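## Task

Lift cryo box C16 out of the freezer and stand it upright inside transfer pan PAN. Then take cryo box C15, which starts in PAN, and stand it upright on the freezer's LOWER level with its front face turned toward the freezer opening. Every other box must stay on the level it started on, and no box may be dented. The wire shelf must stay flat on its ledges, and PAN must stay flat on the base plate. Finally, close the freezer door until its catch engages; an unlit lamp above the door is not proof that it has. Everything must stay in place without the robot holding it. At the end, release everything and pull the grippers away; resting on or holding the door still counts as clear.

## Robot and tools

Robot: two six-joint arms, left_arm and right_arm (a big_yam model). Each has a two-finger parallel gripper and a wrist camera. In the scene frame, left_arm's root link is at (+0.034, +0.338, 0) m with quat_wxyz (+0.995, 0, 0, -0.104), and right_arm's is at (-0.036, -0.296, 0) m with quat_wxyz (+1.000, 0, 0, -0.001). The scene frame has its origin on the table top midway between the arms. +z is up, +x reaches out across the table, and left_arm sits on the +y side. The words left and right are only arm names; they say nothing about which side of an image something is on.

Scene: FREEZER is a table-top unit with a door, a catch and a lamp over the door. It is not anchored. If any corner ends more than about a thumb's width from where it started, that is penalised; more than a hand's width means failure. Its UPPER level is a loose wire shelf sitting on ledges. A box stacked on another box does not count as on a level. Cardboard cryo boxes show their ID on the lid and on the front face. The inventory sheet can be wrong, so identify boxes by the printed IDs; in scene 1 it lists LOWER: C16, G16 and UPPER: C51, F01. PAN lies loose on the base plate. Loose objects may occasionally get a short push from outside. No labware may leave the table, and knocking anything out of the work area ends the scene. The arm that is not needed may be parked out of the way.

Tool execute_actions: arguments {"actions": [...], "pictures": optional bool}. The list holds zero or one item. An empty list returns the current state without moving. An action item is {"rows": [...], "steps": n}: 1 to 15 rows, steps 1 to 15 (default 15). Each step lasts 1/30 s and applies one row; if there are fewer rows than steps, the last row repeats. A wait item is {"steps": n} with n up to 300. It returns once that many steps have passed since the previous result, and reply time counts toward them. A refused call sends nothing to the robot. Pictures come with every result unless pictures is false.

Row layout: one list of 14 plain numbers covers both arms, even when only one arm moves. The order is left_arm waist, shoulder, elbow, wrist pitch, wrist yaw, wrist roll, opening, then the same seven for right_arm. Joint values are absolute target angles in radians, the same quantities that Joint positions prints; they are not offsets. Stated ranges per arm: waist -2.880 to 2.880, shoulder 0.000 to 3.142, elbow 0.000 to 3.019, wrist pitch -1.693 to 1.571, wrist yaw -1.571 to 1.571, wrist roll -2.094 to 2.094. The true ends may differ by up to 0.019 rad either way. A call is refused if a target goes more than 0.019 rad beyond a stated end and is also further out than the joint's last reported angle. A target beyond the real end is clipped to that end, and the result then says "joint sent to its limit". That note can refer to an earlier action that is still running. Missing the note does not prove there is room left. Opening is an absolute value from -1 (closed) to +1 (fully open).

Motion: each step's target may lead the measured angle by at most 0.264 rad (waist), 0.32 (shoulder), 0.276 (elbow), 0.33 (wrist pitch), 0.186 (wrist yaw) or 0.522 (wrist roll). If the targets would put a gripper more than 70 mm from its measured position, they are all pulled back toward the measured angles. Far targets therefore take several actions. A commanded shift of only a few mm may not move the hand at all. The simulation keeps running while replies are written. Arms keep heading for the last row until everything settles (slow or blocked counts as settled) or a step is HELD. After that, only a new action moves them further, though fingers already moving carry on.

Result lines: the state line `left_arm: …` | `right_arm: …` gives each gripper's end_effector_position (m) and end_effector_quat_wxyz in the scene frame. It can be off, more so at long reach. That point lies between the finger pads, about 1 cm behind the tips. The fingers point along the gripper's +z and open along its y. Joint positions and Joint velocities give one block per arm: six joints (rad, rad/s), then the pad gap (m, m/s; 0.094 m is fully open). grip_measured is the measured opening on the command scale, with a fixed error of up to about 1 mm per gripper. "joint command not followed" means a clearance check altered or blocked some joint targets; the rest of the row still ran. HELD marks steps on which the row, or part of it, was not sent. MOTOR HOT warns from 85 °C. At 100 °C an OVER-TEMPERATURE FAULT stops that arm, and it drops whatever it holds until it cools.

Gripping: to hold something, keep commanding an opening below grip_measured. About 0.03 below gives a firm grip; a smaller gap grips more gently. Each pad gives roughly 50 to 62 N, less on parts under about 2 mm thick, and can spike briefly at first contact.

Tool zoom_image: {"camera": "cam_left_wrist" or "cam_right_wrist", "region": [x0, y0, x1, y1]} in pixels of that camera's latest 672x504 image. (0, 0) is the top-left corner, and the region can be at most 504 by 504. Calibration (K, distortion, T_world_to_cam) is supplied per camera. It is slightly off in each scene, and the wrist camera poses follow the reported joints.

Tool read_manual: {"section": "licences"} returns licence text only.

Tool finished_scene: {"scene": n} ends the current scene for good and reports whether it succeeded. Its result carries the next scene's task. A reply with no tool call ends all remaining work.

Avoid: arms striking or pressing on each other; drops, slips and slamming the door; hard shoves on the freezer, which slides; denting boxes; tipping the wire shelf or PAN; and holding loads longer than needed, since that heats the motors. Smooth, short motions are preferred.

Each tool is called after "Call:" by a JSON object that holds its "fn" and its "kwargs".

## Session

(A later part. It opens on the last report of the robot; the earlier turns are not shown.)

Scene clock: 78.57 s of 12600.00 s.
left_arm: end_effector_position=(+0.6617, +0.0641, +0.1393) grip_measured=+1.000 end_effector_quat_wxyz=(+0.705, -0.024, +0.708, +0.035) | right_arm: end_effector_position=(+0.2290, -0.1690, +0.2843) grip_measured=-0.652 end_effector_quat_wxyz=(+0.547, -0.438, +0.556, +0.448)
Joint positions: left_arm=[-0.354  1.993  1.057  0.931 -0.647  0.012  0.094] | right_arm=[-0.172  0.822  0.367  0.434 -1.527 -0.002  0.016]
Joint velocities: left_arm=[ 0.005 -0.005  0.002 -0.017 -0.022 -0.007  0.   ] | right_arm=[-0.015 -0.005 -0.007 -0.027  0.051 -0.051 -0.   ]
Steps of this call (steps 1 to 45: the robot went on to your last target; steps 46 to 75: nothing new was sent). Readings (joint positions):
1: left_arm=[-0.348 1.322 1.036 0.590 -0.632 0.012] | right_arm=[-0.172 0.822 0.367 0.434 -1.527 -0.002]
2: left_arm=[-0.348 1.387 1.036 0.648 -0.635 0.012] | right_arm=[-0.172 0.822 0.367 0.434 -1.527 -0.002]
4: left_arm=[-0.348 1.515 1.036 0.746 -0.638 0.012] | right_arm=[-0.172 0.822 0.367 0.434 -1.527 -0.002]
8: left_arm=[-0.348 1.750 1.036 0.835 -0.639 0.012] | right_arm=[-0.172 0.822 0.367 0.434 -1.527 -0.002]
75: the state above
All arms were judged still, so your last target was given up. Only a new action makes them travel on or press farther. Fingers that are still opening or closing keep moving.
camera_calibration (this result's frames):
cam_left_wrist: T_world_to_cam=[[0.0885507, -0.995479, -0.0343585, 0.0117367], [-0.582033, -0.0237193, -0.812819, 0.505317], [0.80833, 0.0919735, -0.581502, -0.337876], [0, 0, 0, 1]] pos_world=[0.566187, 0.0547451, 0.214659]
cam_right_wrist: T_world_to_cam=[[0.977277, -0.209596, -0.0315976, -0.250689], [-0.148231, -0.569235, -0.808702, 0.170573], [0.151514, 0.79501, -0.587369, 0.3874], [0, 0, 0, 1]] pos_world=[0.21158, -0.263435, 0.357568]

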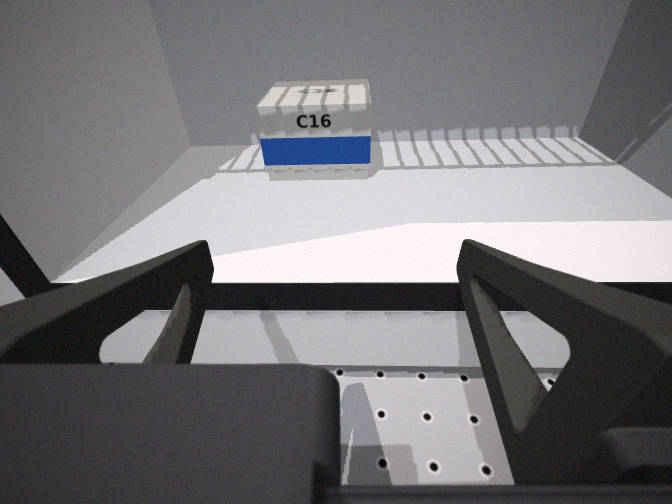

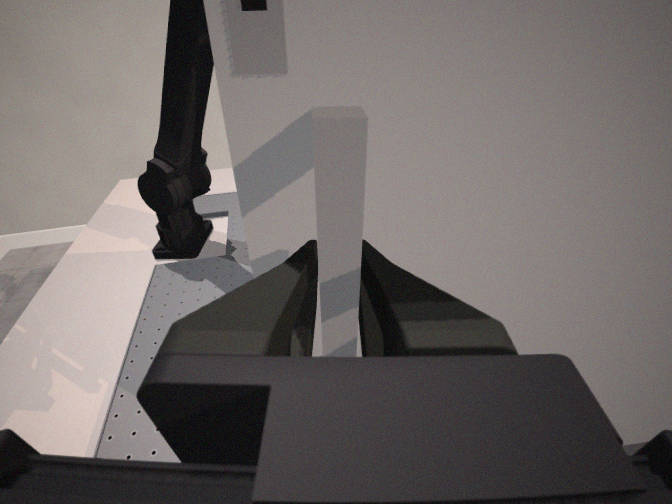

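Call:
{"fn": "execute_actions", "kwargs": {"actions": [{"rows":[[-0.345,1.98,1.135,0.93,-0.636,0,1,-0.17,0.822,0.38,0.44,-1.53,0,-0.65],[-0.33,1.995,1.17,0.91,-0.622,0,1,-0.17,0.822,0.38,0.44,-1.53,0,-0.65],[-0.315,2.01,1.205,0.89,-0.607,0,1,-0.17,0.822,0.38,0.44,-1.53,0,-0.65],[-0.3,2.025,1.24,0.87,-0.593,0,1,-0.17,0.822,0.38,0.44,-1.53,0,-0.65],[-0.285,2.04,1.275,0.85,-0.578,0,1,-0.17,0.822,0.38,0.44,-1.53,0,-0.65],[-0.27,2.058,1.31,0.83,-0.563,0,1,-0.17,0.822,0.38,0.44,-1.53,0,-0.65],[-0.255,2.076,1.345,0.81,-0.549,0,1,-0.17,0.822,0.38,0.44,-1.53,0,-0.65],[-0.24,2.094,1.38,0.79,-0.534,0,1,-0.17,0.822,0.38,0.44,-1.53,0,-0.65],[-0.225,2.112,1.415,0.77,-0.52,0,1,-0.17,0.822,0.38,0.44,-1.53,0,-0.65],[-0.21,2.13,1.45,0.75,-0.505,0,1,-0.17,0.822,0.38,0.44,-1.53,0,-0.65]]}], "pictures": false}}

Call:
{"fn": "execute_actions", "kwargs": {"actions": [{"steps":20}]}}

Scene clock: 86.30 s of 12600.00 s.
left_arm: end_effector_position=(+0.7949, +0.1020, +0.1927) grip_measured=+1.000 end_effector_quat_wxyz=(+0.728, -0.043, +0.684, +0.030) | right_arm: end_effector_position=(+0.2290, -0.1690, +0.2843) grip_measured=-0.652 end_effector_quat_wxyz=(+0.547, -0.438, +0.556, +0.448)
Joint positions: left_arm=[-0.197  2.109  1.417  0.763 -0.509  0.012  0.094] | right_arm=[-0.172  0.822  0.367  0.434 -1.527 -0.002  0.016]
Joint velocities: left_arm=[ 0.23   0.073  0.022 -0.105  0.022 -0.051  0.   ] | right_arm=[-0.005 -0.005 -0.007  0.007  0.022 -0.022 -0.001]
Steps of this call (steps 1 to 217: nothing new was sent; steps 218 to 232: all 15 steps of this action). Readings (joint positions):
218: left_arm=[-0.354 1.993 1.059 0.931 -0.644 0.012] | right_arm=[-0.172 0.822 0.367 0.434 -1.527 -0.002]
219: left_arm=[-0.353 1.994 1.066 0.928 -0.636 0.012] | right_arm=[-0.172 0.822 0.367 0.434 -1.527 -0.002]
221: left_arm=[-0.346 2.000 1.103 0.906 -0.610 0.012] | right_arm=[-0.172 0.822 0.367 0.434 -1.527 -0.002]
225: left_arm=[-0.301 2.044 1.261 0.837 -0.549 0.012] | right_arm=[-0.172 0.822 0.367 0.434 -1.527 -0.002]
232: the state above

Scene clock: 86.97 s of 12600.00 s.
left_arm: end_effector_position=(+0.7934, +0.0954, +0.1847) grip_measured=+1.000 end_effector_quat_wxyz=(+0.724, -0.038, +0.688, +0.029) | right_arm: end_effector_position=(+0.2290, -0.1690, +0.2843) grip_measured=-0.652 end_effector_quat_wxyz=(+0.547, -0.438, +0.556, +0.448)
Joint positions: left_arm=[-0.205  2.118  1.417  0.758 -0.509  0.012  0.094] | right_arm=[-0.172  0.822  0.367  0.434 -1.527 -0.002  0.016]
Joint velocities: left_arm=[-0.005 -0.024 -0.007  0.007  0.007  0.022  0.   ] | right_arm=[-0.005 -0.015  0.002  0.002  0.022  0.007  0.002]
Steps of this call (steps 1 to 15: the robot went on to your last target; steps 16 to 20: nothing new was sent). Readings (joint positions):
1: left_arm=[-0.190 2.112 1.417 0.761 -0.509 0.012] | right_arm=[-0.172 0.822 0.367 0.434 -1.527 -0.002]
2: left_arm=[-0.187 2.113 1.417 0.759 -0.509 0.012] | right_arm=[-0.172 0.822 0.367 0.434 -1.527 -0.002]
4: left_arm=[-0.188 2.117 1.417 0.758 -0.509 0.012] | right_arm=[-0.172 0.822 0.367 0.434 -1.527 -0.002]
8: left_arm=[-0.198 2.118 1.417 0.758 -0.509 0.012] | right_arm=[-0.172 0.822 0.367 0.434 -1.527 -0.002]
20: the state above
All arms were judged still, so your last target was given up. Only a new action makes them travel on or press farther. Fingers that are still opening or closing keep moving.
camera_calibration (this result's frames):
cam_left_wrist: T_world_to_cam=[[0.100599, -0.994921, -0.00335843, 0.017462], [-0.535149, -0.0512639, -0.843201, 0.590725], [0.838746, 0.0866224, -0.537588, -0.452503], [0, 0, 0, 1]] pos_world=[0.693905, 0.0868531, 0.254898]
cam_right_wrist: T_world_to_cam=[[0.977277, -0.209596, -0.0315976, -0.250689], [-0.148231, -0.569235, -0.808702, 0.170573], [0.151514, 0.79501, -0.587369, 0.3874], [0, 0, 0, 1]] pos_world=[0.21158, -0.263435, 0.357568]

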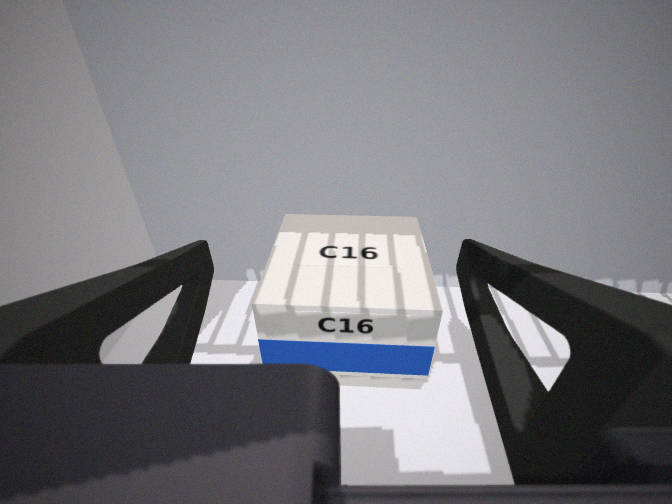

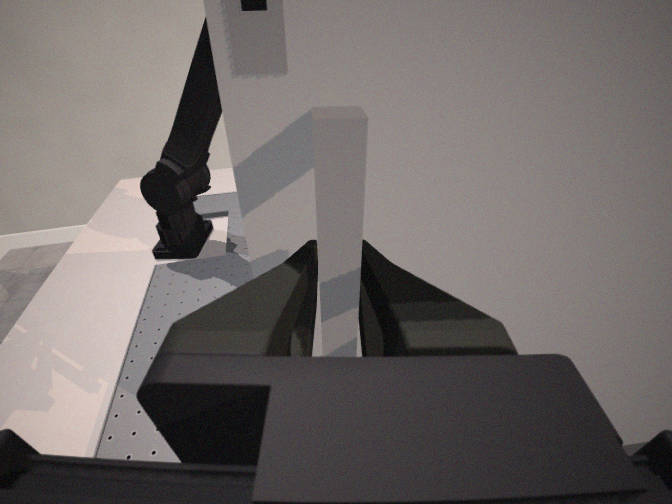

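Call:
{"fn": "execute_actions", "kwargs": {"actions": [{"rows":[[-0.207,2.135,1.466,0.72,-0.5,-0.01,1,-0.17,0.822,0.38,0.44,-1.53,0,-0.65],[-0.205,2.14,1.482,0.695,-0.497,-0.02,1,-0.17,0.822,0.38,0.44,-1.53,0,-0.65],[-0.202,2.145,1.498,0.67,-0.494,-0.03,1,-0.17,0.822,0.38,0.44,-1.53,0,-0.65],[-0.2,2.15,1.514,0.64,-0.49,-0.04,1,-0.17,0.822,0.38,0.44,-1.53,0,-0.65],[-0.197,2.155,1.53,0.61,-0.487,-0.05,1,-0.17,0.822,0.38,0.44,-1.53,0,-0.65],[-0.195,2.16,1.546,0.58,-0.484,-0.06,1,-0.17,0.822,0.38,0.44,-1.53,0,-0.65],[-0.192,2.165,1.562,0.555,-0.48,-0.07,1,-0.17,0.822,0.38,0.44,-1.53,0,-0.65],[-0.19,2.17,1.578,0.53,-0.477,-0.07,1,-0.17,0.822,0.38,0.44,-1.53,0,-0.65],[-0.187,2.178,1.594,0.5,-0.473,-0.07,1,-0.17,0.822,0.38,0.44,-1.53,0,-0.65],[-0.185,2.185,1.61,0.47,-0.47,-0.07,1,-0.17,0.822,0.38,0.44,-1.53,0,-0.65]]}], "pictures": false}}

Call:
{"fn": "execute_actions", "kwargs": {"actions": [{"steps":20}]}}

Scene clock: 92.23 s of 12600.00 s.
left_arm: end_effector_position=(+0.8254, +0.0849, +0.1495) grip_measured=+1.000 end_effector_quat_wxyz=(+0.661, -0.021, +0.750, +0.030) | right_arm: end_effector_position=(+0.2290, -0.1690, +0.2843) grip_measured=-0.652 end_effector_quat_wxyz=(+0.547, -0.438, +0.556, +0.448)
Joint positions: left_arm=[-0.195  2.172  1.549  0.481 -0.474 -0.048  0.094] | right_arm=[-0.172  0.822  0.367  0.434 -1.527 -0.002  0.016]
Joint velocities: left_arm=[ 0.034  0.005 -0.007 -0.046 -0.022  0.007  0.   ] | right_arm=[-0.005 -0.005 -0.017  0.007 -0.007 -0.051 -0.001]
Steps of this call (steps 1 to 143: nothing new was sent; steps 144 to 158: all 15 steps of this action). Readings (joint positions):
144: left_arm=[-0.205 2.118 1.417 0.753 -0.507 0.011] | right_arm=[-0.172 0.822 0.367 0.434 -1.527 -0.002]
145: left_arm=[-0.205 2.118 1.418 0.740 -0.505 0.009] | right_arm=[-0.172 0.822 0.367 0.434 -1.527 -0.002]
147: left_arm=[-0.205 2.121 1.428 0.698 -0.499 -0.000] | right_arm=[-0.172 0.822 0.367 0.434 -1.527 -0.002]
151: left_arm=[-0.204 2.145 1.485 0.590 -0.484 -0.027] | right_arm=[-0.172 0.822 0.367 0.434 -1.527 -0.002]
158: the state above

Scene clock: 92.90 s of 12600.00 s.
left_arm: end_effector_position=(+0.8261, +0.0877, +0.1487) grip_measured=+1.000 end_effector_quat_wxyz=(+0.659, -0.024, +0.751, +0.030) | right_arm: end_effector_position=(+0.2290, -0.1690, +0.2843) grip_measured=-0.652 end_effector_quat_wxyz=(+0.547, -0.438, +0.556, +0.448)
Joint positions: left_arm=[-0.191  2.172  1.549  0.478 -0.474 -0.053  0.094] | right_arm=[-0.172  0.822  0.367  0.434 -1.527 -0.002  0.016]
Joint velocities: left_arm=[ 0.005  0.005 -0.007 -0.002  0.066  0.007  0.   ] | right_arm=[-0.005 -0.005  0.002 -0.007 -0.037 -0.066 -0.001]
Steps of this call (steps 1 to 15: the robot went on to your last target; steps 16 to 20: nothing new was sent). Readings (joint positions):
1: left_arm=[-0.194 2.172 1.549 0.479 -0.474 -0.049] | right_arm=[-0.172 0.822 0.367 0.434 -1.527 -0.002]
2: left_arm=[-0.193 2.172 1.549 0.479 -0.474 -0.050] | right_arm=[-0.172 0.822 0.367 0.434 -1.527 -0.002]
4: left_arm=[-0.191 2.172 1.549 0.478 -0.474 -0.051] | right_arm=[-0.172 0.822 0.367 0.434 -1.527 -0.002]
8: left_arm=[-0.191 2.172 1.549 0.478 -0.474 -0.053] | right_arm=[-0.172 0.822 0.367 0.434 -1.527 -0.002]
20: the state above
All arms were judged still, so your last target was given up. Only a new action makes them travel on or press farther. Fingers that are still opening or closing keep moving.
camera_calibration (this result's frames):
cam_left_wrist: T_world_to_cam=[[0.0788816, -0.996342, -0.0328758, 0.0288032], [-0.678253, -0.0294708, -0.734237, 0.677597], [0.730582, 0.0802159, -0.678096, -0.387821], [0, 0, 0, 1]] pos_world=[0.740646, 0.0797766, 0.235484]
cam_right_wrist: T_world_to_cam=[[0.977277, -0.209596, -0.0315976, -0.250689], [-0.148231, -0.569235, -0.808702, 0.170573], [0.151514, 0.79501, -0.587369, 0.3874], [0, 0, 0, 1]] pos_world=[0.21158, -0.263435, 0.357568]

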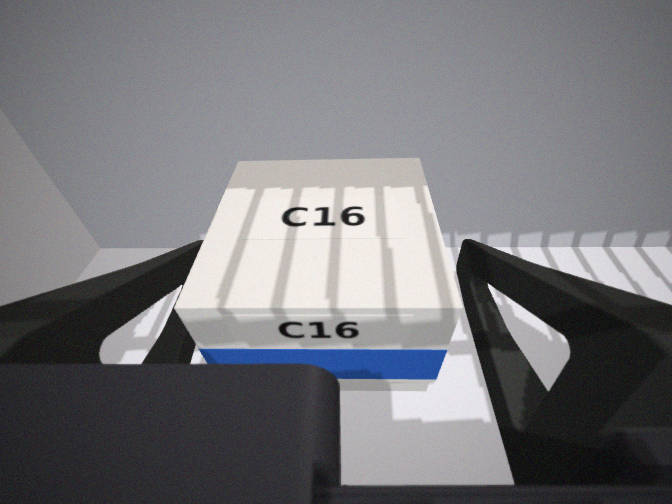

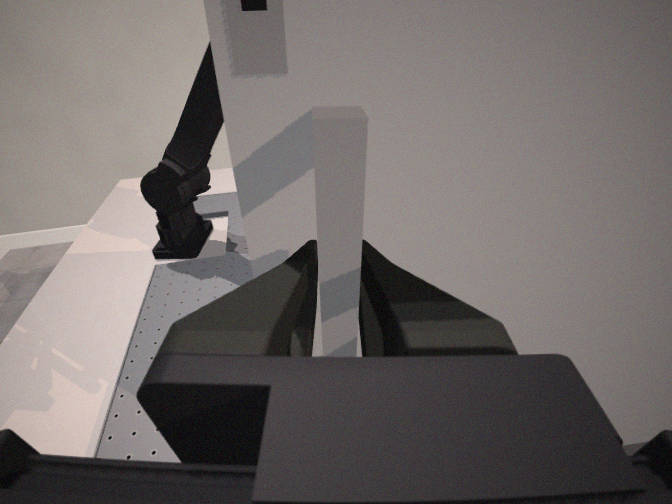

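Call:
{"fn": "execute_actions", "kwargs": {"actions": [{"rows":[[-0.177,2.195,1.62,0.47,-0.47,-0.07,1,-0.17,0.822,0.38,0.44,-1.53,0,-0.65],[-0.177,2.2,1.625,0.47,-0.47,-0.07,1,-0.17,0.822,0.38,0.44,-1.53,0,-0.65],[-0.177,2.21,1.632,0.47,-0.47,-0.07,1,-0.17,0.822,0.38,0.44,-1.53,0,-0.65]]}], "pictures": false}}

Call:
{"fn": "execute_actions", "kwargs": {"actions": [{"rows":[[-0.177,2.21,1.632,0.47,-0.47,-0.07,0.95,-0.17,0.822,0.38,0.44,-1.53,0,-0.65],[-0.177,2.21,1.632,0.47,-0.47,-0.07,0.9,-0.17,0.822,0.38,0.44,-1.53,0,-0.65],[-0.177,2.21,1.632,0.47,-0.47,-0.07,0.86,-0.17,0.822,0.38,0.44,-1.53,0,-0.65],[-0.177,2.21,1.632,0.47,-0.47,-0.07,0.83,-0.17,0.822,0.38,0.44,-1.53,0,-0.65],[-0.177,2.21,1.632,0.47,-0.47,-0.07,0.8,-0.17,0.822,0.38,0.44,-1.53,0,-0.65],[-0.177,2.21,1.632,0.47,-0.47,-0.07,0.78,-0.17,0.822,0.38,0.44,-1.53,0,-0.65],[-0.177,2.21,1.632,0.47,-0.47,-0.07,0.76,-0.17,0.822,0.38,0.44,-1.53,0,-0.65],[-0.177,2.21,1.632,0.47,-0.47,-0.07,0.745,-0.17,0.822,0.38,0.44,-1.53,0,-0.65],[-0.177,2.21,1.632,0.47,-0.47,-0.07,0.73,-0.17,0.822,0.38,0.44,-1.53,0,-0.65],[-0.177,2.21,1.632,0.47,-0.47,-0.07,0.72,-0.17,0.822,0.38,0.44,-1.53,0,-0.65],[-0.177,2.21,1.632,0.47,-0.47,-0.07,0.71,-0.17,0.822,0.38,0.44,-1.53,0,-0.65],[-0.177,2.21,1.632,0.47,-0.47,-0.07,0.70,-0.17,0.822,0.38,0.44,-1.53,0,-0.65]]}]}}

Scene clock: 99.73 s of 12600.00 s.
left_arm: end_effector_position=(+0.8328, +0.0897, +0.1417) grip_measured=+1.000 end_effector_quat_wxyz=(+0.659, -0.028, +0.751, +0.031) | right_arm: end_effector_position=(+0.2290, -0.1690, +0.2843) grip_measured=-0.652 end_effector_quat_wxyz=(+0.547, -0.438, +0.556, +0.448)
Joint positions: left_arm=[-0.186  2.195  1.57   0.478 -0.474 -0.057  0.094] | right_arm=[-0.172  0.822  0.367  0.434 -1.527 -0.002  0.016]
Joint velocities: left_arm=[-0.005  0.005  0.002 -0.012  0.007 -0.007  0.   ] | right_arm=[ 0.005 -0.015 -0.022 -0.007 -0.066  0.066  0.001]
Steps of this call (steps 1 to 190: nothing new was sent; steps 191 to 205: all 15 steps of this action). Readings (joint positions):
191: left_arm=[-0.191 2.172 1.549 0.478 -0.474 -0.053] | right_arm=[-0.172 0.822 0.367 0.434 -1.527 -0.002]
192: left_arm=[-0.191 2.174 1.552 0.478 -0.474 -0.053] | right_arm=[-0.172 0.822 0.367 0.434 -1.527 -0.002]
194: left_arm=[-0.190 2.180 1.562 0.478 -0.474 -0.053] | right_arm=[-0.172 0.822 0.367 0.434 -1.527 -0.002]
198: left_arm=[-0.187 2.192 1.570 0.478 -0.474 -0.053] | right_arm=[-0.172 0.822 0.367 0.434 -1.527 -0.002]
205: the state above

Scene clock: 100.23 s of 12600.00 s.
left_arm: end_effector_position=(+0.8328, +0.0897, +0.1417) grip_measured=+0.703 end_effector_quat_wxyz=(+0.659, -0.028, +0.751, +0.031) | right_arm: end_effector_position=(+0.2290, -0.1690, +0.2843) grip_measured=-0.652 end_effector_quat_wxyz=(+0.547, -0.438, +0.556, +0.448)
Joint positions: left_arm=[-0.186  2.195  1.57   0.478 -0.474 -0.057  0.08 ] | right_arm=[-0.172  0.822  0.367  0.434 -1.527 -0.002  0.016]
Joint velocities: left_arm=[-0.005 -0.015  0.002  0.012 -0.051 -0.037  0.   ] | right_arm=[-0.005  0.005  0.002 -0.002  0.022 -0.081 -0.001]
Steps of this call (steps 1 to 15: all 15 steps of this action). Readings (joint positions):
1: left_arm=[-0.186 2.195 1.570 0.478 -0.474 -0.057] | right_arm=[-0.172 0.822 0.367 0.434 -1.527 -0.002]
2: left_arm=[-0.186 2.195 1.570 0.478 -0.474 -0.057] | right_arm=[-0.172 0.822 0.367 0.434 -1.527 -0.002]
4: left_arm=[-0.186 2.195 1.570 0.478 -0.474 -0.057] | right_arm=[-0.172 0.822 0.367 0.434 -1.527 -0.002]
8: left_arm=[-0.186 2.195 1.570 0.478 -0.474 -0.057] | right_arm=[-0.172 0.822 0.367 0.434 -1.527 -0.002]
15: the state above
camera_calibration (this result's frames):
cam_left_wrist: T_world_to_cam=[[0.0847076, -0.995971, -0.0294205, 0.0246588], [-0.678846, -0.036072, -0.733394, 0.677966], [0.729378, 0.0820961, -0.679167, -0.396675], [0, 0, 0, 1]] pos_world=[0.747472, 0.0815805, 0.228533]
cam_right_wrist: T_world_to_cam=[[0.977277, -0.209596, -0.0315976, -0.250689], [-0.148231, -0.569235, -0.808702, 0.170573], [0.151514, 0.79501, -0.587369, 0.3874], [0, 0, 0, 1]] pos_world=[0.21158, -0.263435, 0.357568]

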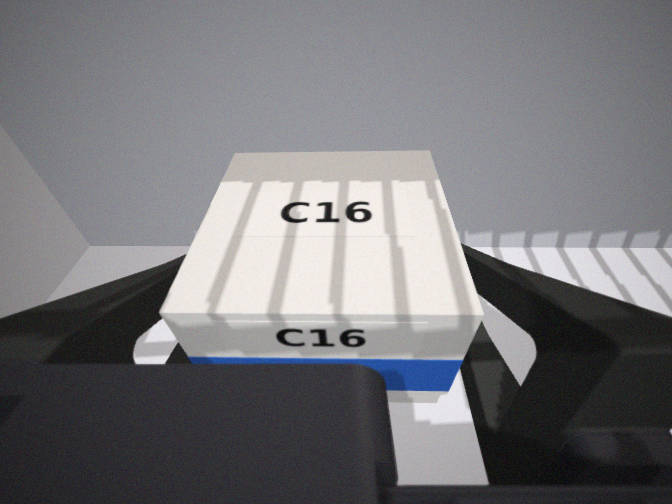

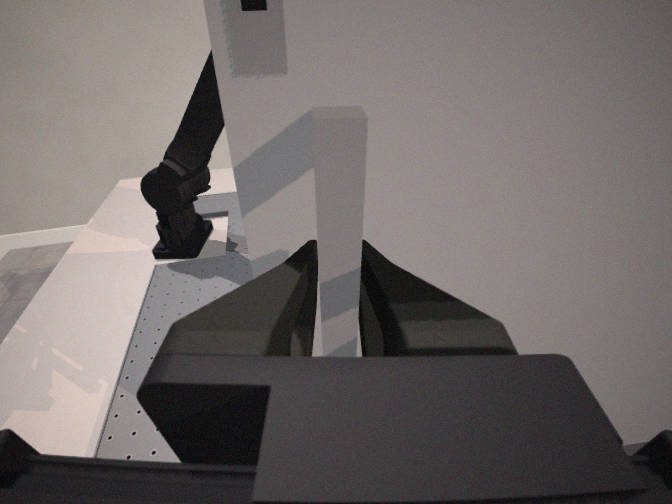

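Close in small steps.

Call:
{"fn": "execute_actions", "kwargs": {"actions": [{"rows":[[-0.177,2.21,1.632,0.47,-0.47,-0.07,0.69,-0.17,0.822,0.38,0.44,-1.53,0,-0.65],[-0.177,2.21,1.632,0.47,-0.47,-0.07,0.68,-0.17,0.822,0.38,0.44,-1.53,0,-0.65],[-0.177,2.21,1.632,0.47,-0.47,-0.07,0.67,-0.17,0.822,0.38,0.44,-1.53,0,-0.65],[-0.177,2.21,1.632,0.47,-0.47,-0.07,0.66,-0.17,0.822,0.38,0.44,-1.53,0,-0.65]],"steps":8}], "pictures": false}}

Call:
{"fn": "execute_actions", "kwargs": {"actions": [{"rows":[[-0.177,2.21,1.632,0.47,-0.47,-0.07,0.65,-0.17,0.822,0.38,0.44,-1.53,0,-0.65],[-0.177,2.21,1.632,0.47,-0.47,-0.07,0.64,-0.17,0.822,0.38,0.44,-1.53,0,-0.65]],"steps":6}], "pictures": false}}

Scene clock: 105.47 s of 12600.00 s.
left_arm: end_effector_position=(+0.8328, +0.0897, +0.1417) grip_measured=+0.663 end_effector_quat_wxyz=(+0.659, -0.028, +0.751, +0.031) | right_arm: end_effector_position=(+0.2290, -0.1690, +0.2843) grip_measured=-0.652 end_effector_quat_wxyz=(+0.547, -0.438, +0.556, +0.448)
Joint positions: left_arm=[-0.186  2.195  1.57   0.478 -0.474 -0.057  0.078] | right_arm=[-0.172  0.822  0.367  0.434 -1.527 -0.002  0.016]
Joint velocities: left_arm=[-0.015 -0.005  0.002  0.002 -0.037  0.007 -0.   ] | right_arm=[-0.005 -0.015 -0.007  0.012 -0.022 -0.007 -0.001]
Steps of this call (steps 1 to 15: the robot went on to your last target; steps 16 to 149: nothing new was sent; steps 150 to 157: all 8 steps of this action). Readings (joint positions):
150: left_arm=[-0.186 2.195 1.570 0.478 -0.474 -0.057] | right_arm=[-0.172 0.822 0.367 0.434 -1.527 -0.002]
151: left_arm=[-0.186 2.195 1.570 0.478 -0.474 -0.057] | right_arm=[-0.172 0.822 0.367 0.434 -1.527 -0.002]
153: left_arm=[-0.186 2.195 1.570 0.478 -0.474 -0.057] | right_arm=[-0.172 0.822 0.367 0.434 -1.527 -0.002]
157: the state above

Scene clock: 105.67 s of 12600.00 s.
left_arm: end_effector_position=(+0.8329, +0.0900, +0.1417) grip_measured=+0.643 end_effector_quat_wxyz=(+0.659, -0.028, +0.751, +0.031) | right_arm: end_effector_position=(+0.2290, -0.1690, +0.2843) grip_measured=-0.652 end_effector_quat_wxyz=(+0.547, -0.438, +0.556, +0.448)
Joint positions: left_arm=[-0.186  2.195  1.57   0.478 -0.474 -0.057  0.077] | right_arm=[-0.172  0.822  0.367  0.434 -1.527 -0.002  0.016]
Joint velocities: left_arm=[ 0.005 -0.005 -0.002 -0.012 -0.007  0.007  0.001] | right_arm=[-0.015 -0.005  0.017 -0.017 -0.037  0.007 -0.002]
Steps of this call (steps 1 to 6: all 6 steps of this action). Readings (joint positions):
1: left_arm=[-0.186 2.195 1.570 0.478 -0.474 -0.057] | right_arm=[-0.172 0.822 0.367 0.434 -1.527 -0.002]
2: left_arm=[-0.186 2.195 1.570 0.478 -0.474 -0.057] | right_arm=[-0.172 0.822 0.367 0.434 -1.527 -0.002]
4: left_arm=[-0.186 2.195 1.570 0.478 -0.474 -0.057] | right_arm=[-0.172 0.822 0.367 0.434 -1.527 -0.002]
6: the state above

Call:
{"fn": "execute_actions", "kwargs": {"actions": [{"rows":[[-0.177,2.21,1.632,0.47,-0.47,-0.07,0.63,-0.17,0.822,0.38,0.44,-1.53,0,-0.65],[-0.177,2.21,1.632,0.47,-0.47,-0.07,0.62,-0.17,0.822,0.38,0.44,-1.53,0,-0.65]],"steps":6}], "pictures": false}}

Scene clock: 107.37 s of 12600.00 s.
left_arm: end_effector_position=(+0.8329, +0.0900, +0.1417) grip_measured=+0.623 end_effector_quat_wxyz=(+0.659, -0.028, +0.751, +0.031) | right_arm: end_effector_position=(+0.2290, -0.1690, +0.2843) grip_measured=-0.652 end_effector_quat_wxyz=(+0.547, -0.438, +0.556, +0.448)
Joint positions: left_arm=[-0.186  2.195  1.57   0.478 -0.474 -0.057  0.076] | right_arm=[-0.172  0.822  0.367  0.434 -1.527 -0.002  0.016]
Joint velocities: left_arm=[-0.005 -0.005 -0.002  0.017  0.022 -0.007 -0.001] | right_arm=[ 0.005 -0.005 -0.012 -0.017  0.081  0.022 -0.001]
Steps of this call (steps 1 to 15: the robot went on to your last target; steps 16 to 45: nothing new was sent; steps 46 to 51: all 6 steps of this action). Readings (joint positions):
46: left_arm=[-0.186 2.195 1.570 0.478 -0.474 -0.057] | right_arm=[-0.172 0.822 0.367 0.434 -1.527 -0.002]
47: left_arm=[-0.186 2.195 1.570 0.478 -0.474 -0.057] | right_arm=[-0.172 0.822 0.367 0.434 -1.527 -0.002]
49: left_arm=[-0.186 2.195 1.570 0.478 -0.474 -0.057] | right_arm=[-0.172 0.822 0.367 0.434 -1.527 -0.002]
51: the state above

Call:
{"fn": "execute_actions", "kwargs": {"actions": [{"rows":[[-0.177,2.21,1.632,0.47,-0.47,-0.07,0.61,-0.17,0.822,0.38,0.44,-1.53,0,-0.65],[-0.177,2.21,1.632,0.47,-0.47,-0.07,0.60,-0.17,0.822,0.38,0.44,-1.53,0,-0.65]],"steps":6}], "pictures": false}}

Scene clock: 109.40 s of 12600.00 s.
left_arm: end_effector_position=(+0.8329, +0.0900, +0.1417) grip_measured=+0.603 end_effector_quat_wxyz=(+0.659, -0.028, +0.751, +0.031) | right_arm: end_effector_position=(+0.2290, -0.1690, +0.2843) grip_measured=-0.652 end_effector_quat_wxyz=(+0.547, -0.438, +0.556, +0.448)
Joint positions: left_arm=[-0.186  2.195  1.57   0.478 -0.474 -0.057  0.075] | right_arm=[-0.172  0.822  0.367  0.434 -1.527 -0.002  0.016]
Joint velocities: left_arm=[-0.005 -0.005 -0.002 -0.002  0.007 -0.022 -0.001] | right_arm=[-0.005 -0.005  0.007  0.002  0.007  0.007  0.001]
Steps of this call (steps 1 to 15: the robot went on to your last target; steps 16 to 55: nothing new was sent; steps 56 to 61: all 6 steps of this action). Readings (joint positions):
56: left_arm=[-0.186 2.195 1.570 0.478 -0.474 -0.057] | right_arm=[-0.172 0.822 0.367 0.434 -1.527 -0.002]
57: left_arm=[-0.186 2.195 1.570 0.478 -0.474 -0.057] | right_arm=[-0.172 0.822 0.367 0.434 -1.527 -0.002]
59: left_arm=[-0.186 2.195 1.570 0.478 -0.474 -0.057] | right_arm=[-0.172 0.822 0.367 0.434 -1.527 -0.002]
61: the state above

Call:
{"fn": "execute_actions", "kwargs": {"actions": [{"rows":[[-0.177,2.21,1.632,0.47,-0.47,-0.07,0.59,-0.17,0.822,0.38,0.44,-1.53,0,-0.65],[-0.177,2.21,1.632,0.47,-0.47,-0.07,0.58,-0.17,0.822,0.38,0.44,-1.53,0,-0.65]],"steps":6}]}}

Scene clock: 110.70 s of 12600.00 s.
left_arm: end_effector_position=(+0.8329, +0.0900, +0.1417) grip_measured=+0.584 end_effector_quat_wxyz=(+0.659, -0.028, +0.751, +0.031) | right_arm: end_effector_position=(+0.2290, -0.1690, +0.2843) grip_measured=-0.652 end_effector_quat_wxyz=(+0.547, -0.438, +0.556, +0.448)
Joint positions: left_arm=[-0.186  2.195  1.57   0.478 -0.474 -0.057  0.074] | right_arm=[-0.172  0.822  0.367  0.434 -1.527 -0.002  0.016]
Joint velocities: left_arm=[-0.005  0.005 -0.007 -0.002 -0.051  0.051 -0.   ] | right_arm=[-0.015 -0.005 -0.007 -0.007 -0.022 -0.022  0.001]
Steps of this call (steps 1 to 15: the robot went on to your last target; steps 16 to 33: nothing new was sent; steps 34 to 39: all 6 steps of this action). Readings (joint positions):
34: left_arm=[-0.186 2.195 1.570 0.478 -0.474 -0.057] | right_arm=[-0.172 0.822 0.367 0.434 -1.527 -0.002]
35: left_arm=[-0.186 2.195 1.570 0.478 -0.474 -0.057] | right_arm=[-0.172 0.822 0.367 0.434 -1.527 -0.002]
37: left_arm=[-0.186 2.195 1.570 0.478 -0.474 -0.057] | right_arm=[-0.172 0.822 0.367 0.434 -1.527 -0.002]
39: the state above
camera_calibration (this result's frames):
cam_left_wrist: T_world_to_cam=[[0.0850876, -0.995939, -0.0294205, 0.0246349], [-0.678833, -0.0363309, -0.733394, 0.678053], [0.729347, 0.0823743, -0.679167, -0.396768], [0, 0, 0, 1]] pos_world=[0.74757, 0.0818526, 0.228533]
cam_right_wrist: T_world_to_cam=[[0.977277, -0.209596, -0.0315976, -0.250689], [-0.148231, -0.569235, -0.808702, 0.170573], [0.151514, 0.79501, -0.587369, 0.3874], [0, 0, 0, 1]] pos_world=[0.21158, -0.263435, 0.357568]

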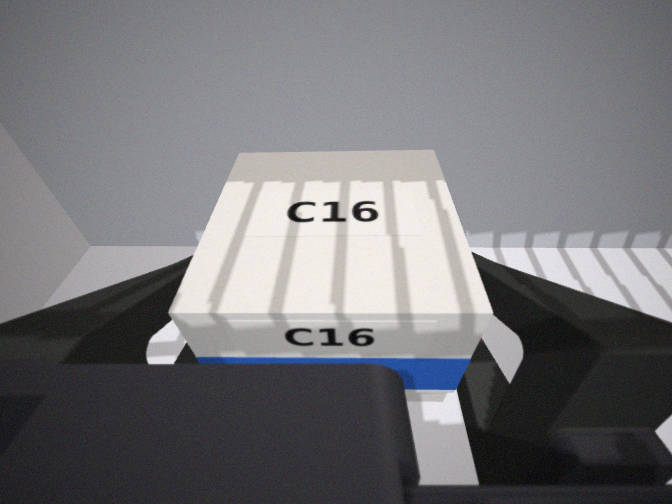

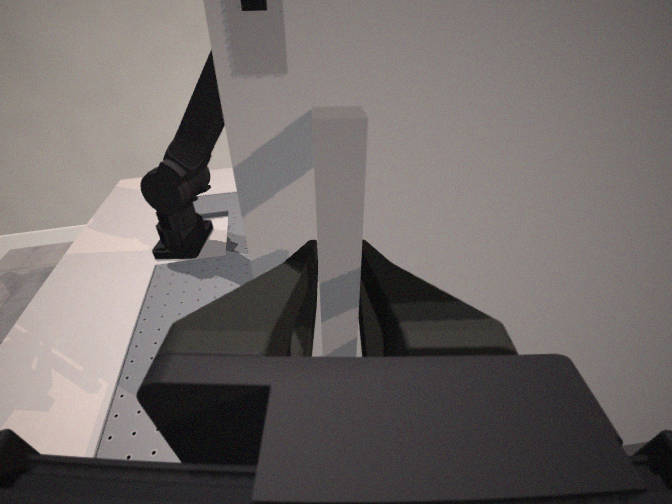

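Call:
{"fn": "execute_actions", "kwargs": {"actions": [{"rows":[[-0.177,2.21,1.632,0.47,-0.47,-0.07,0.57,-0.17,0.822,0.38,0.44,-1.53,0,-0.65],[-0.177,2.21,1.632,0.47,-0.47,-0.07,0.56,-0.17,0.822,0.38,0.44,-1.53,0,-0.65]],"steps":6}], "pictures": false}}

Scene clock: 112.10 s of 12600.00 s.
left_arm: end_effector_position=(+0.8329, +0.0900, +0.1417) grip_measured=+0.567 end_effector_quat_wxyz=(+0.659, -0.028, +0.751, +0.031) | right_arm: end_effector_position=(+0.2290, -0.1690, +0.2843) grip_measured=-0.652 end_effector_quat_wxyz=(+0.547, -0.438, +0.556, +0.448)
Joint positions: left_arm=[-0.186  2.195  1.57   0.478 -0.474 -0.057  0.074] | right_arm=[-0.172  0.822  0.367  0.434 -1.527 -0.002  0.016]
Joint velocities: left_arm=[-0.015 -0.015 -0.002  0.012 -0.022 -0.037 -0.001] | right_arm=[-0.015 -0.005 -0.012  0.007  0.022  0.066 -0.001]
Steps of this call (steps 1 to 15: the robot went on to your last target; steps 16 to 36: nothing new was sent; steps 37 to 42: all 6 steps of this action). Readings (joint positions):
37: left_arm=[-0.186 2.195 1.570 0.478 -0.474 -0.057] | right_arm=[-0.172 0.822 0.367 0.434 -1.527 -0.002]
38: left_arm=[-0.186 2.195 1.570 0.478 -0.474 -0.057] | right_arm=[-0.172 0.822 0.367 0.434 -1.527 -0.002]
40: left_arm=[-0.186 2.195 1.570 0.478 -0.474 -0.057] | right_arm=[-0.172 0.822 0.367 0.434 -1.527 -0.002]
42: the state above

Call:
{"fn": "execute_actions", "kwargs": {"actions": [{"rows":[[-0.18,2.2,1.632,0.47,-0.47,-0.07,0.55,-0.17,0.822,0.38,0.44,-1.53,0,-0.65],[-0.18,2.2,1.632,0.47,-0.47,-0.07,0.55,-0.17,0.822,0.38,0.44,-1.53,0,-0.65],[-0.18,2.19,1.632,0.47,-0.47,-0.07,0.55,-0.17,0.822,0.38,0.44,-1.53,0,-0.65],[-0.18,2.18,1.632,0.465,-0.47,-0.07,0.55,-0.17,0.822,0.38,0.44,-1.53,0,-0.65],[-0.18,2.17,1.63,0.46,-0.47,-0.07,0.55,-0.17,0.822,0.38,0.44,-1.53,0,-0.65],[-0.18,2.16,1.62,0.455,-0.47,-0.07,0.55,-0.17,0.822,0.38,0.44,-1.53,0,-0.65],[-0.18,2.15,1.61,0.45,-0.47,-0.07,0.55,-0.17,0.822,0.38,0.44,-1.53,0,-0.65],[-0.18,2.14,1.6,0.445,-0.47,-0.07,0.55,-0.17,0.822,0.38,0.44,-1.53,0,-0.65],[-0.18,2.13,1.59,0.44,-0.47,-0.07,0.55,-0.17,0.822,0.38,0.44,-1.53,0,-0.65],[-0.18,2.12,1.58,0.44,-0.47,-0.07,0.55,-0.17,0.822,0.38,0.44,-1.53,0,-0.65]]}]}}

Scene clock: 119.30 s of 12600.00 s.
left_arm: end_effector_position=(+0.8315, +0.0905, +0.1523) grip_measured=+0.559 end_effector_quat_wxyz=(+0.655, -0.027, +0.754, +0.032) | right_arm: end_effector_position=(+0.2290, -0.1690, +0.2843) grip_measured=-0.652 end_effector_quat_wxyz=(+0.547, -0.438, +0.556, +0.448)
Joint positions: left_arm=[-0.186  2.172  1.57   0.446 -0.474 -0.058  0.073] | right_arm=[-0.172  0.822  0.367  0.434 -1.527 -0.002  0.016]
Joint velocities: left_arm=[ 0.005 -0.083  0.002 -0.012 -0.007 -0.022 -0.   ] | right_arm=[-0.015 -0.024 -0.012 -0.007 -0.022 -0.007 -0.001]
Steps of this call (steps 1 to 15: the robot went on to your last target; steps 16 to 90: nothing new was sent; then 3.70 s passed at rest; steps 91 to 105: all 15 steps of this action). Readings (joint positions):
91: left_arm=[-0.186 2.195 1.570 0.478 -0.474 -0.057] | right_arm=[-0.172 0.822 0.367 0.434 -1.527 -0.002]
92: left_arm=[-0.186 2.195 1.570 0.478 -0.474 -0.057] | right_arm=[-0.172 0.822 0.367 0.434 -1.527 -0.002]
94: left_arm=[-0.186 2.195 1.570 0.478 -0.474 -0.057] | right_arm=[-0.172 0.822 0.367 0.434 -1.527 -0.002]
98: left_arm=[-0.186 2.192 1.570 0.468 -0.474 -0.058] | right_arm=[-0.172 0.822 0.367 0.434 -1.527 -0.002]
105: the state above
camera_calibration (this result's frames):
cam_left_wrist: T_world_to_cam=[[0.0845168, -0.995863, -0.0333649, 0.0266346], [-0.685755, -0.03384, -0.727045, 0.689519], [0.722909, 0.0843277, -0.685778, -0.382402], [0, 0, 0, 1]] pos_world=[0.747032, 0.0821048, 0.239957]
cam_right_wrist: T_world_to_cam=[[0.977277, -0.209596, -0.0315976, -0.250689], [-0.148231, -0.569235, -0.808702, 0.170573], [0.151514, 0.79501, -0.587369, 0.3874], [0, 0, 0, 1]] pos_world=[0.21158, -0.263435, 0.357568]

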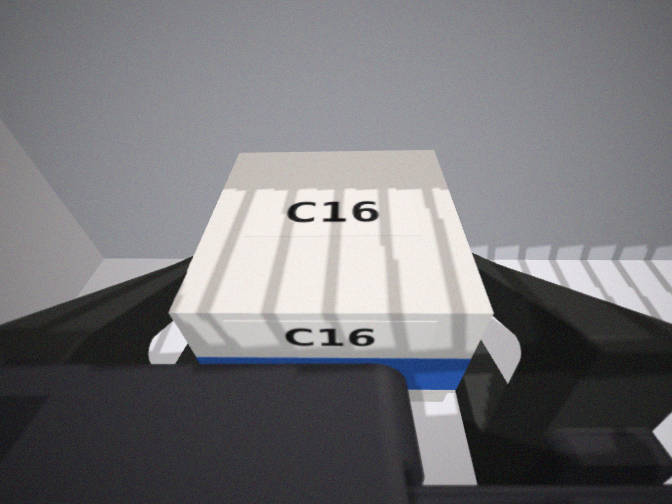

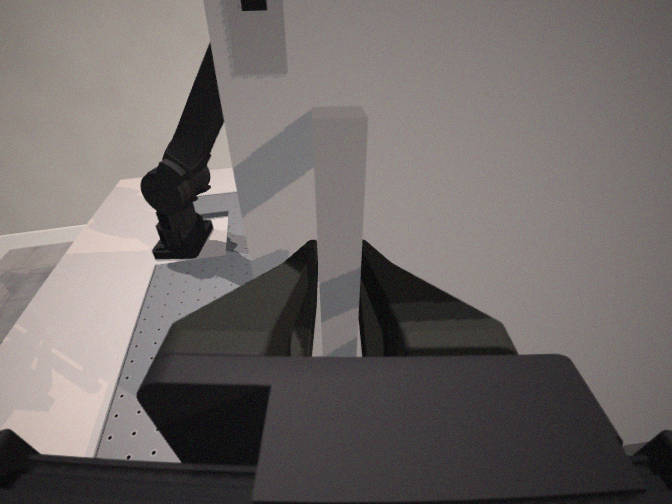

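Call:
{"fn": "execute_actions", "kwargs": {"actions": [{"rows":[[-0.186,2.1,1.575,0.445,-0.476,-0.07,0.545,-0.17,0.822,0.38,0.44,-1.53,0,-0.65],[-0.192,2.085,1.56,0.45,-0.482,-0.07,0.545,-0.17,0.822,0.38,0.44,-1.53,0,-0.65],[-0.198,2.075,1.545,0.457,-0.488,-0.07,0.545,-0.17,0.822,0.38,0.44,-1.53,0,-0.65],[-0.204,2.065,1.53,0.463,-0.494,-0.07,0.545,-0.17,0.822,0.38,0.44,-1.53,0,-0.65],[-0.21,2.055,1.513,0.47,-0.5,-0.07,0.545,-0.17,0.822,0.38,0.44,-1.53,0,-0.65],[-0.216,2.045,1.497,0.476,-0.506,-0.07,0.545,-0.17,0.822,0.38,0.44,-1.53,0,-0.65],[-0.222,2.035,1.48,0.483,-0.512,-0.07,0.545,-0.17,0.822,0.38,0.44,-1.53,0,-0.65],[-0.228,2.025,1.464,0.49,-0.518,-0.07,0.545,-0.17,0.822,0.38,0.44,-1.53,0,-0.65],[-0.234,2.015,1.447,0.496,-0.524,-0.07,0.545,-0.17,0.822,0.38,0.44,-1.53,0,-0.65],[-0.24,2.005,1.43,0.503,-0.53,-0.07,0.545,-0.17,0.822,0.38,0.44,-1.53,0,-0.65],[-0.246,1.995,1.414,0.51,-0.536,-0.07,0.545,-0.17,0.822,0.38,0.44,-1.53,0,-0.65],[-0.252,1.985,1.397,0.516,-0.542,-0.07,0.545,-0.17,0.822,0.38,0.44,-1.53,0,-0.65],[-0.258,1.975,1.38,0.523,-0.548,-0.07,0.545,-0.17,0.822,0.38,0.44,-1.53,0,-0.65],[-0.264,1.965,1.364,0.53,-0.554,-0.07,0.545,-0.17,0.822,0.38,0.44,-1.53,0,-0.65],[-0.27,1.955,1.347,0.536,-0.56,-0.07,0.545,-0.17,0.822,0.38,0.44,-1.53,0,-0.65]]}], "pictures": false}}

Call:
{"fn": "execute_actions", "kwargs": {"actions": [{"rows":[[-0.279,1.94,1.322,0.546,-0.569,-0.07,0.545,-0.17,0.822,0.38,0.44,-1.53,0,-0.65],[-0.288,1.925,1.297,0.555,-0.578,-0.07,0.545,-0.17,0.822,0.38,0.44,-1.53,0,-0.65],[-0.297,1.91,1.272,0.565,-0.587,-0.07,0.545,-0.17,0.822,0.38,0.44,-1.53,0,-0.65],[-0.306,1.895,1.247,0.574,-0.596,-0.08,0.545,-0.17,0.822,0.38,0.44,-1.53,0,-0.65],[-0.315,1.88,1.222,0.584,-0.605,-0.08,0.545,-0.17,0.822,0.38,0.44,-1.53,0,-0.65],[-0.324,1.865,1.197,0.593,-0.614,-0.08,0.545,-0.17,0.822,0.38,0.44,-1.53,0,-0.65],[-0.333,1.85,1.172,0.603,-0.623,-0.08,0.545,-0.17,0.822,0.38,0.44,-1.53,0,-0.65],[-0.342,1.835,1.147,0.612,-0.632,-0.08,0.545,-0.17,0.822,0.38,0.44,-1.53,0,-0.65],[-0.351,1.82,1.122,0.622,-0.641,-0.08,0.545,-0.17,0.822,0.38,0.44,-1.53,0,-0.65],[-0.36,1.805,1.097,0.631,-0.65,-0.08,0.545,-0.17,0.822,0.38,0.44,-1.53,0,-0.65],[-0.36,1.79,1.07,0.64,-0.65,-0.08,0.545,-0.17,0.822,0.38,0.44,-1.53,0,-0.65],[-0.36,1.775,1.045,0.65,-0.65,-0.08,0.545,-0.17,0.822,0.38,0.44,-1.53,0,-0.65],[-0.36,1.76,1.02,0.66,-0.65,-0.08,0.545,-0.17,0.822,0.38,0.44,-1.53,0,-0.65],[-0.36,1.745,0.995,0.67,-0.65,-0.08,0.545,-0.17,0.822,0.38,0.44,-1.53,0,-0.65],[-0.36,1.73,0.97,0.68,-0.65,-0.08,0.545,-0.17,0.822,0.38,0.44,-1.53,0,-0.65]]}]}}

Scene clock: 131.33 s of 12600.00 s.
left_arm: end_effector_position=(+0.7662, +0.0786, +0.1859) grip_measured=+0.555 end_effector_quat_wxyz=(+0.663, -0.031, +0.747, +0.037) | right_arm: end_effector_position=(+0.2290, -0.1690, +0.2843) grip_measured=-0.652 end_effector_quat_wxyz=(+0.547, -0.438, +0.556, +0.448)
Joint positions: left_arm=[-0.247  2.014  1.378  0.497 -0.55  -0.058  0.073] | right_arm=[-0.172  0.822  0.367  0.434 -1.527 -0.002  0.016]
Joint velocities: left_arm=[-0.278 -0.327 -0.447  0.212 -0.139 -0.051 -0.   ] | right_arm=[-0.005  0.015 -0.017 -0.022 -0.007 -0.037 -0.   ]
Steps of this call (steps 1 to 15: the robot went on to your last target; steps 16 to 90: nothing new was sent; then 8.53 s passed at rest; steps 91 to 105: all 15 steps of this action). Readings (joint positions):
91: left_arm=[-0.186 2.165 1.570 0.445 -0.474 -0.058] | right_arm=[-0.172 0.822 0.367 0.434 -1.527 -0.002]
92: left_arm=[-0.186 2.163 1.568 0.445 -0.475 -0.058] | right_arm=[-0.172 0.822 0.367 0.434 -1.527 -0.002]
94: left_arm=[-0.186 2.150 1.552 0.445 -0.484 -0.058] | right_arm=[-0.172 0.822 0.367 0.434 -1.527 -0.002]
98: left_arm=[-0.196 2.101 1.489 0.451 -0.509 -0.058] | right_arm=[-0.172 0.822 0.367 0.434 -1.527 -0.002]
105: the state above

Scene clock: 131.83 s of 12600.00 s.
left_arm: end_effector_position=(+0.6380, +0.0707, +0.1807) grip_measured=+0.555 end_effector_quat_wxyz=(+0.661, -0.017, +0.749, +0.035) | right_arm: end_effector_position=(+0.2290, -0.1690, +0.2843) grip_measured=-0.652 end_effector_quat_wxyz=(+0.547, -0.438, +0.556, +0.448)
Joint positions: left_arm=[-0.364  1.799  1.012  0.632 -0.644 -0.062  0.073] | right_arm=[-0.172  0.822  0.367  0.434 -1.527 -0.002  0.016]
Joint velocities: left_arm=[-0.015 -0.493 -0.681  0.31  -0.051 -0.022 -0.001] | right_arm=[-0.005 -0.015  0.022 -0.002  0.051 -0.051  0.   ]
Steps of this call (steps 1 to 15: all 15 steps of this action). Readings (joint positions):
1: left_arm=[-0.256 2.003 1.361 0.505 -0.557 -0.058] | right_arm=[-0.172 0.822 0.367 0.434 -1.527 -0.002]
2: left_arm=[-0.265 1.991 1.341 0.513 -0.565 -0.058] | right_arm=[-0.172 0.822 0.367 0.434 -1.527 -0.002]
4: left_arm=[-0.283 1.964 1.294 0.531 -0.583 -0.059] | right_arm=[-0.172 0.822 0.367 0.434 -1.527 -0.002]
8: left_arm=[-0.319 1.906 1.190 0.566 -0.619 -0.062] | right_arm=[-0.172 0.822 0.367 0.434 -1.527 -0.002]
15: the state above
camera_calibration (this result's frames):
cam_left_wrist: T_world_to_cam=[[0.0752664, -0.995887, -0.0504345, 0.0331933], [-0.67554, -0.0137218, -0.737195, 0.570662], [0.733471, 0.0895566, -0.673795, -0.230634], [0, 0, 0, 1]] pos_world=[0.55217, 0.0615421, 0.266964]
cam_right_wrist: T_world_to_cam=[[0.977277, -0.209596, -0.0315976, -0.250689], [-0.148231, -0.569235, -0.808702, 0.170573], [0.151514, 0.79501, -0.587369, 0.3874], [0, 0, 0, 1]] pos_world=[0.21158, -0.263435, 0.357568]

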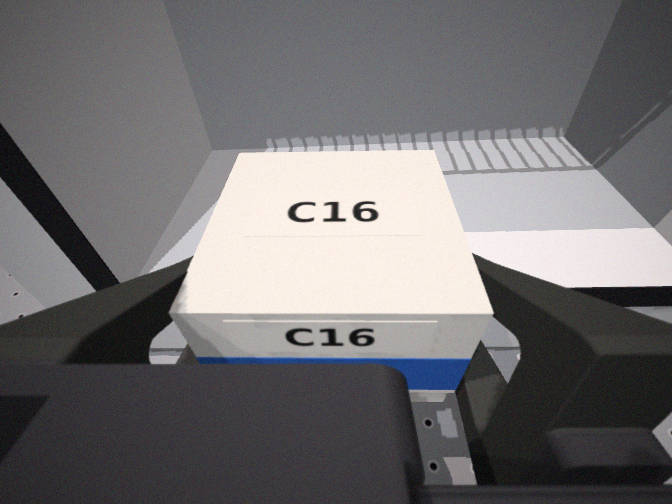

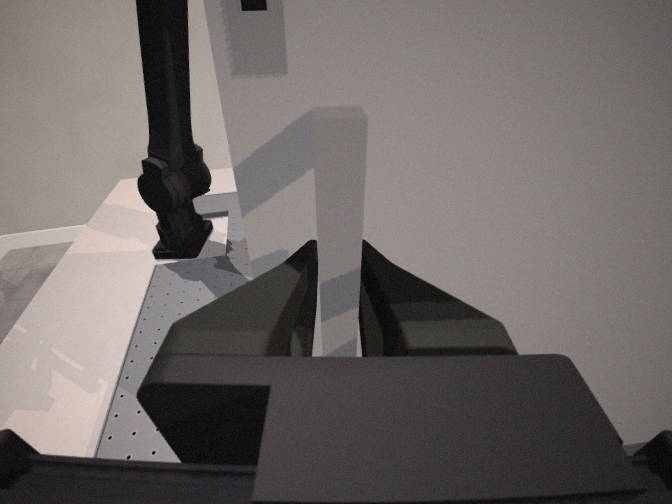

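Call:
{"fn": "execute_actions", "kwargs": {"actions": [{"rows":[[-0.343,1.73,0.935,0.714,-0.607,-0.073,0.548,-0.17,0.822,0.38,0.44,-1.53,0,-0.65],[-0.325,1.73,0.9,0.748,-0.563,-0.067,0.548,-0.17,0.822,0.38,0.44,-1.53,0,-0.65],[-0.308,1.73,0.866,0.782,-0.52,-0.06,0.548,-0.17,0.822,0.38,0.44,-1.53,0,-0.65],[-0.29,1.73,0.83,0.816,-0.477,-0.053,0.548,-0.17,0.822,0.38,0.44,-1.53,0,-0.65],[-0.273,1.73,0.797,0.85,-0.433,-0.047,0.548,-0.17,0.822,0.38,0.44,-1.53,0,-0.65],[-0.256,1.73,0.762,0.884,-0.39,-0.04,0.548,-0.17,0.822,0.38,0.44,-1.53,0,-0.65],[-0.239,1.73,0.727,0.918,-0.347,-0.033,0.548,-0.17,0.822,0.38,0.44,-1.53,0,-0.65],[-0.221,1.73,0.693,0.952,-0.303,-0.027,0.548,-0.17,0.822,0.38,0.44,-1.53,0,-0.65],[-0.204,1.73,0.658,0.986,-0.26,-0.02,0.548,-0.17,0.822,0.38,0.44,-1.53,0,-0.65],[-0.187,1.73,0.623,1.02,-0.217,-0.013,0.548,-0.17,0.822,0.38,0.44,-1.53,0,-0.65],[-0.17,1.73,0.589,1.054,-0.173,-0.007,0.548,-0.17,0.822,0.38,0.44,-1.53,0,-0.65],[-0.152,1.73,0.554,1.088,-0.13,0,0.548,-0.17,0.822,0.38,0.44,-1.53,0,-0.65],[-0.135,1.73,0.52,1.122,-0.087,0.007,0.548,-0.17,0.822,0.38,0.44,-1.53,0,-0.65],[-0.117,1.73,0.485,1.156,-0.043,0.013,0.548,-0.17,0.822,0.38,0.44,-1.53,0,-0.65],[-0.1,1.73,0.45,1.19,0,0.02,0.548,-0.17,0.822,0.38,0.44,-1.53,0,-0.65]]}], "pictures": false}}

Call:
{"fn": "execute_actions", "kwargs": {"actions": [{"steps":20}]}}

Scene clock: 138.93 s of 12600.00 s.
left_arm: end_effector_position=(+0.5297, +0.1723, +0.0914) grip_measured=+0.555 end_effector_quat_wxyz=(+0.643, +0.105, +0.752, -0.100) | right_arm: end_effector_position=(+0.2290, -0.1690, +0.2843) grip_measured=-0.652 end_effector_quat_wxyz=(+0.547, -0.438, +0.556, +0.448)
Joint positions: left_arm=[-0.127  1.752  0.508  1.091 -0.043 -0.022  0.073] | right_arm=[-0.172  0.822  0.367  0.434 -1.527 -0.002  0.016]
Joint velocities: left_arm=[ 0.493 -0.005 -0.94   1.057  1.121  0.198  0.   ] | right_arm=[-0.005 -0.015 -0.017  0.007 -0.037 -0.007 -0.001]
Steps of this call (steps 1 to 30: the robot went on to your last target; steps 31 to 90: nothing new was sent; then 3.60 s passed at rest; steps 91 to 105: all 15 steps of this action). Readings (joint positions):
91: left_arm=[-0.363 1.758 0.960 0.661 -0.630 -0.064] | right_arm=[-0.172 0.822 0.367 0.434 -1.527 -0.002]
92: left_arm=[-0.359 1.758 0.950 0.680 -0.596 -0.064] | right_arm=[-0.172 0.822 0.367 0.434 -1.527 -0.002]
94: left_arm=[-0.345 1.754 0.905 0.737 -0.513 -0.064] | right_arm=[-0.172 0.822 0.367 0.434 -1.527 -0.002]
98: left_arm=[-0.275 1.752 0.760 0.861 -0.342 -0.057] | right_arm=[-0.172 0.822 0.367 0.434 -1.527 -0.002]
105: the state above

Scene clock: 139.60 s of 12600.00 s.
left_arm: end_effector_position=(+0.5070, +0.1885, +0.0830) grip_measured=+0.555 end_effector_quat_wxyz=(+0.643, +0.116, +0.751, -0.097) | right_arm: end_effector_position=(+0.2290, -0.1690, +0.2843) grip_measured=-0.652 end_effector_quat_wxyz=(+0.547, -0.438, +0.556, +0.448)
Joint positions: left_arm=[-0.098  1.752  0.435  1.162 -0.004  0.003  0.073] | right_arm=[-0.172  0.822  0.367  0.434 -1.527 -0.002  0.016]
Joint velocities: left_arm=[ 0.005 -0.015  0.012 -0.027  0.051 -0.022 -0.   ] | right_arm=[-0.015 -0.005  0.002 -0.017  0.037 -0.007  0.001]
Steps of this call (steps 1 to 20: the robot went on to your last target). Readings (joint positions):
1: left_arm=[-0.114 1.752 0.478 1.119 -0.019 -0.017] | right_arm=[-0.172 0.822 0.367 0.434 -1.527 -0.002]
2: left_arm=[-0.105 1.752 0.456 1.136 -0.012 -0.014] | right_arm=[-0.172 0.822 0.367 0.434 -1.527 -0.002]
4: left_arm=[-0.098 1.752 0.436 1.148 -0.008 -0.008] | right_arm=[-0.172 0.822 0.367 0.434 -1.527 -0.002]
8: left_arm=[-0.098 1.752 0.435 1.160 -0.004 -0.001] | right_arm=[-0.172 0.822 0.367 0.434 -1.527 -0.002]
20: the state above
camera_calibration (this result's frames):
cam_left_wrist: T_world_to_cam=[[-0.296547, -0.954724, -0.0237124, 0.333961], [-0.660905, 0.223081, -0.716547, 0.358002], [0.689394, -0.196818, -0.697136, -0.132613], [0, 0, 0, 1]] pos_world=[0.427063, 0.212876, 0.171995]
cam_right_wrist: T_world_to_cam=[[0.977277, -0.209596, -0.0315976, -0.250689], [-0.148231, -0.569235, -0.808702, 0.170573], [0.151514, 0.79501, -0.587369, 0.3874], [0, 0, 0, 1]] pos_world=[0.21158, -0.263435, 0.357568]

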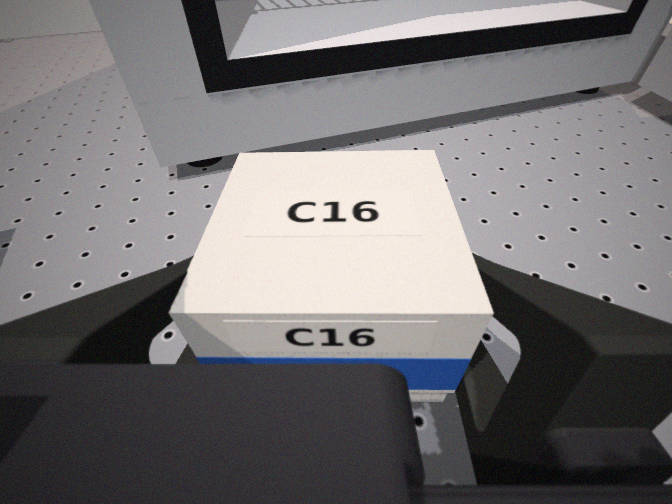

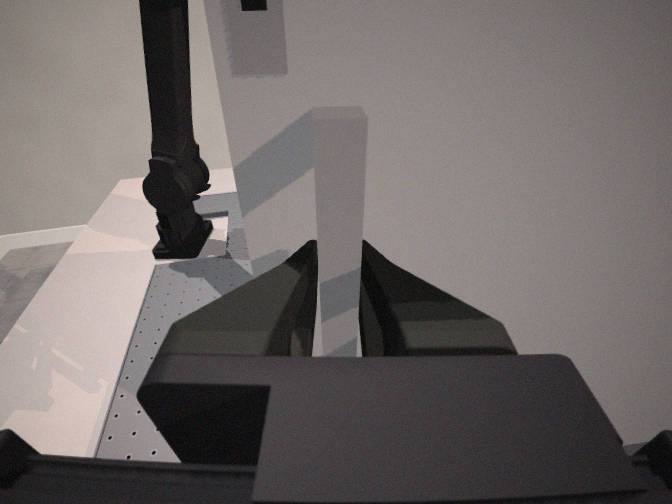

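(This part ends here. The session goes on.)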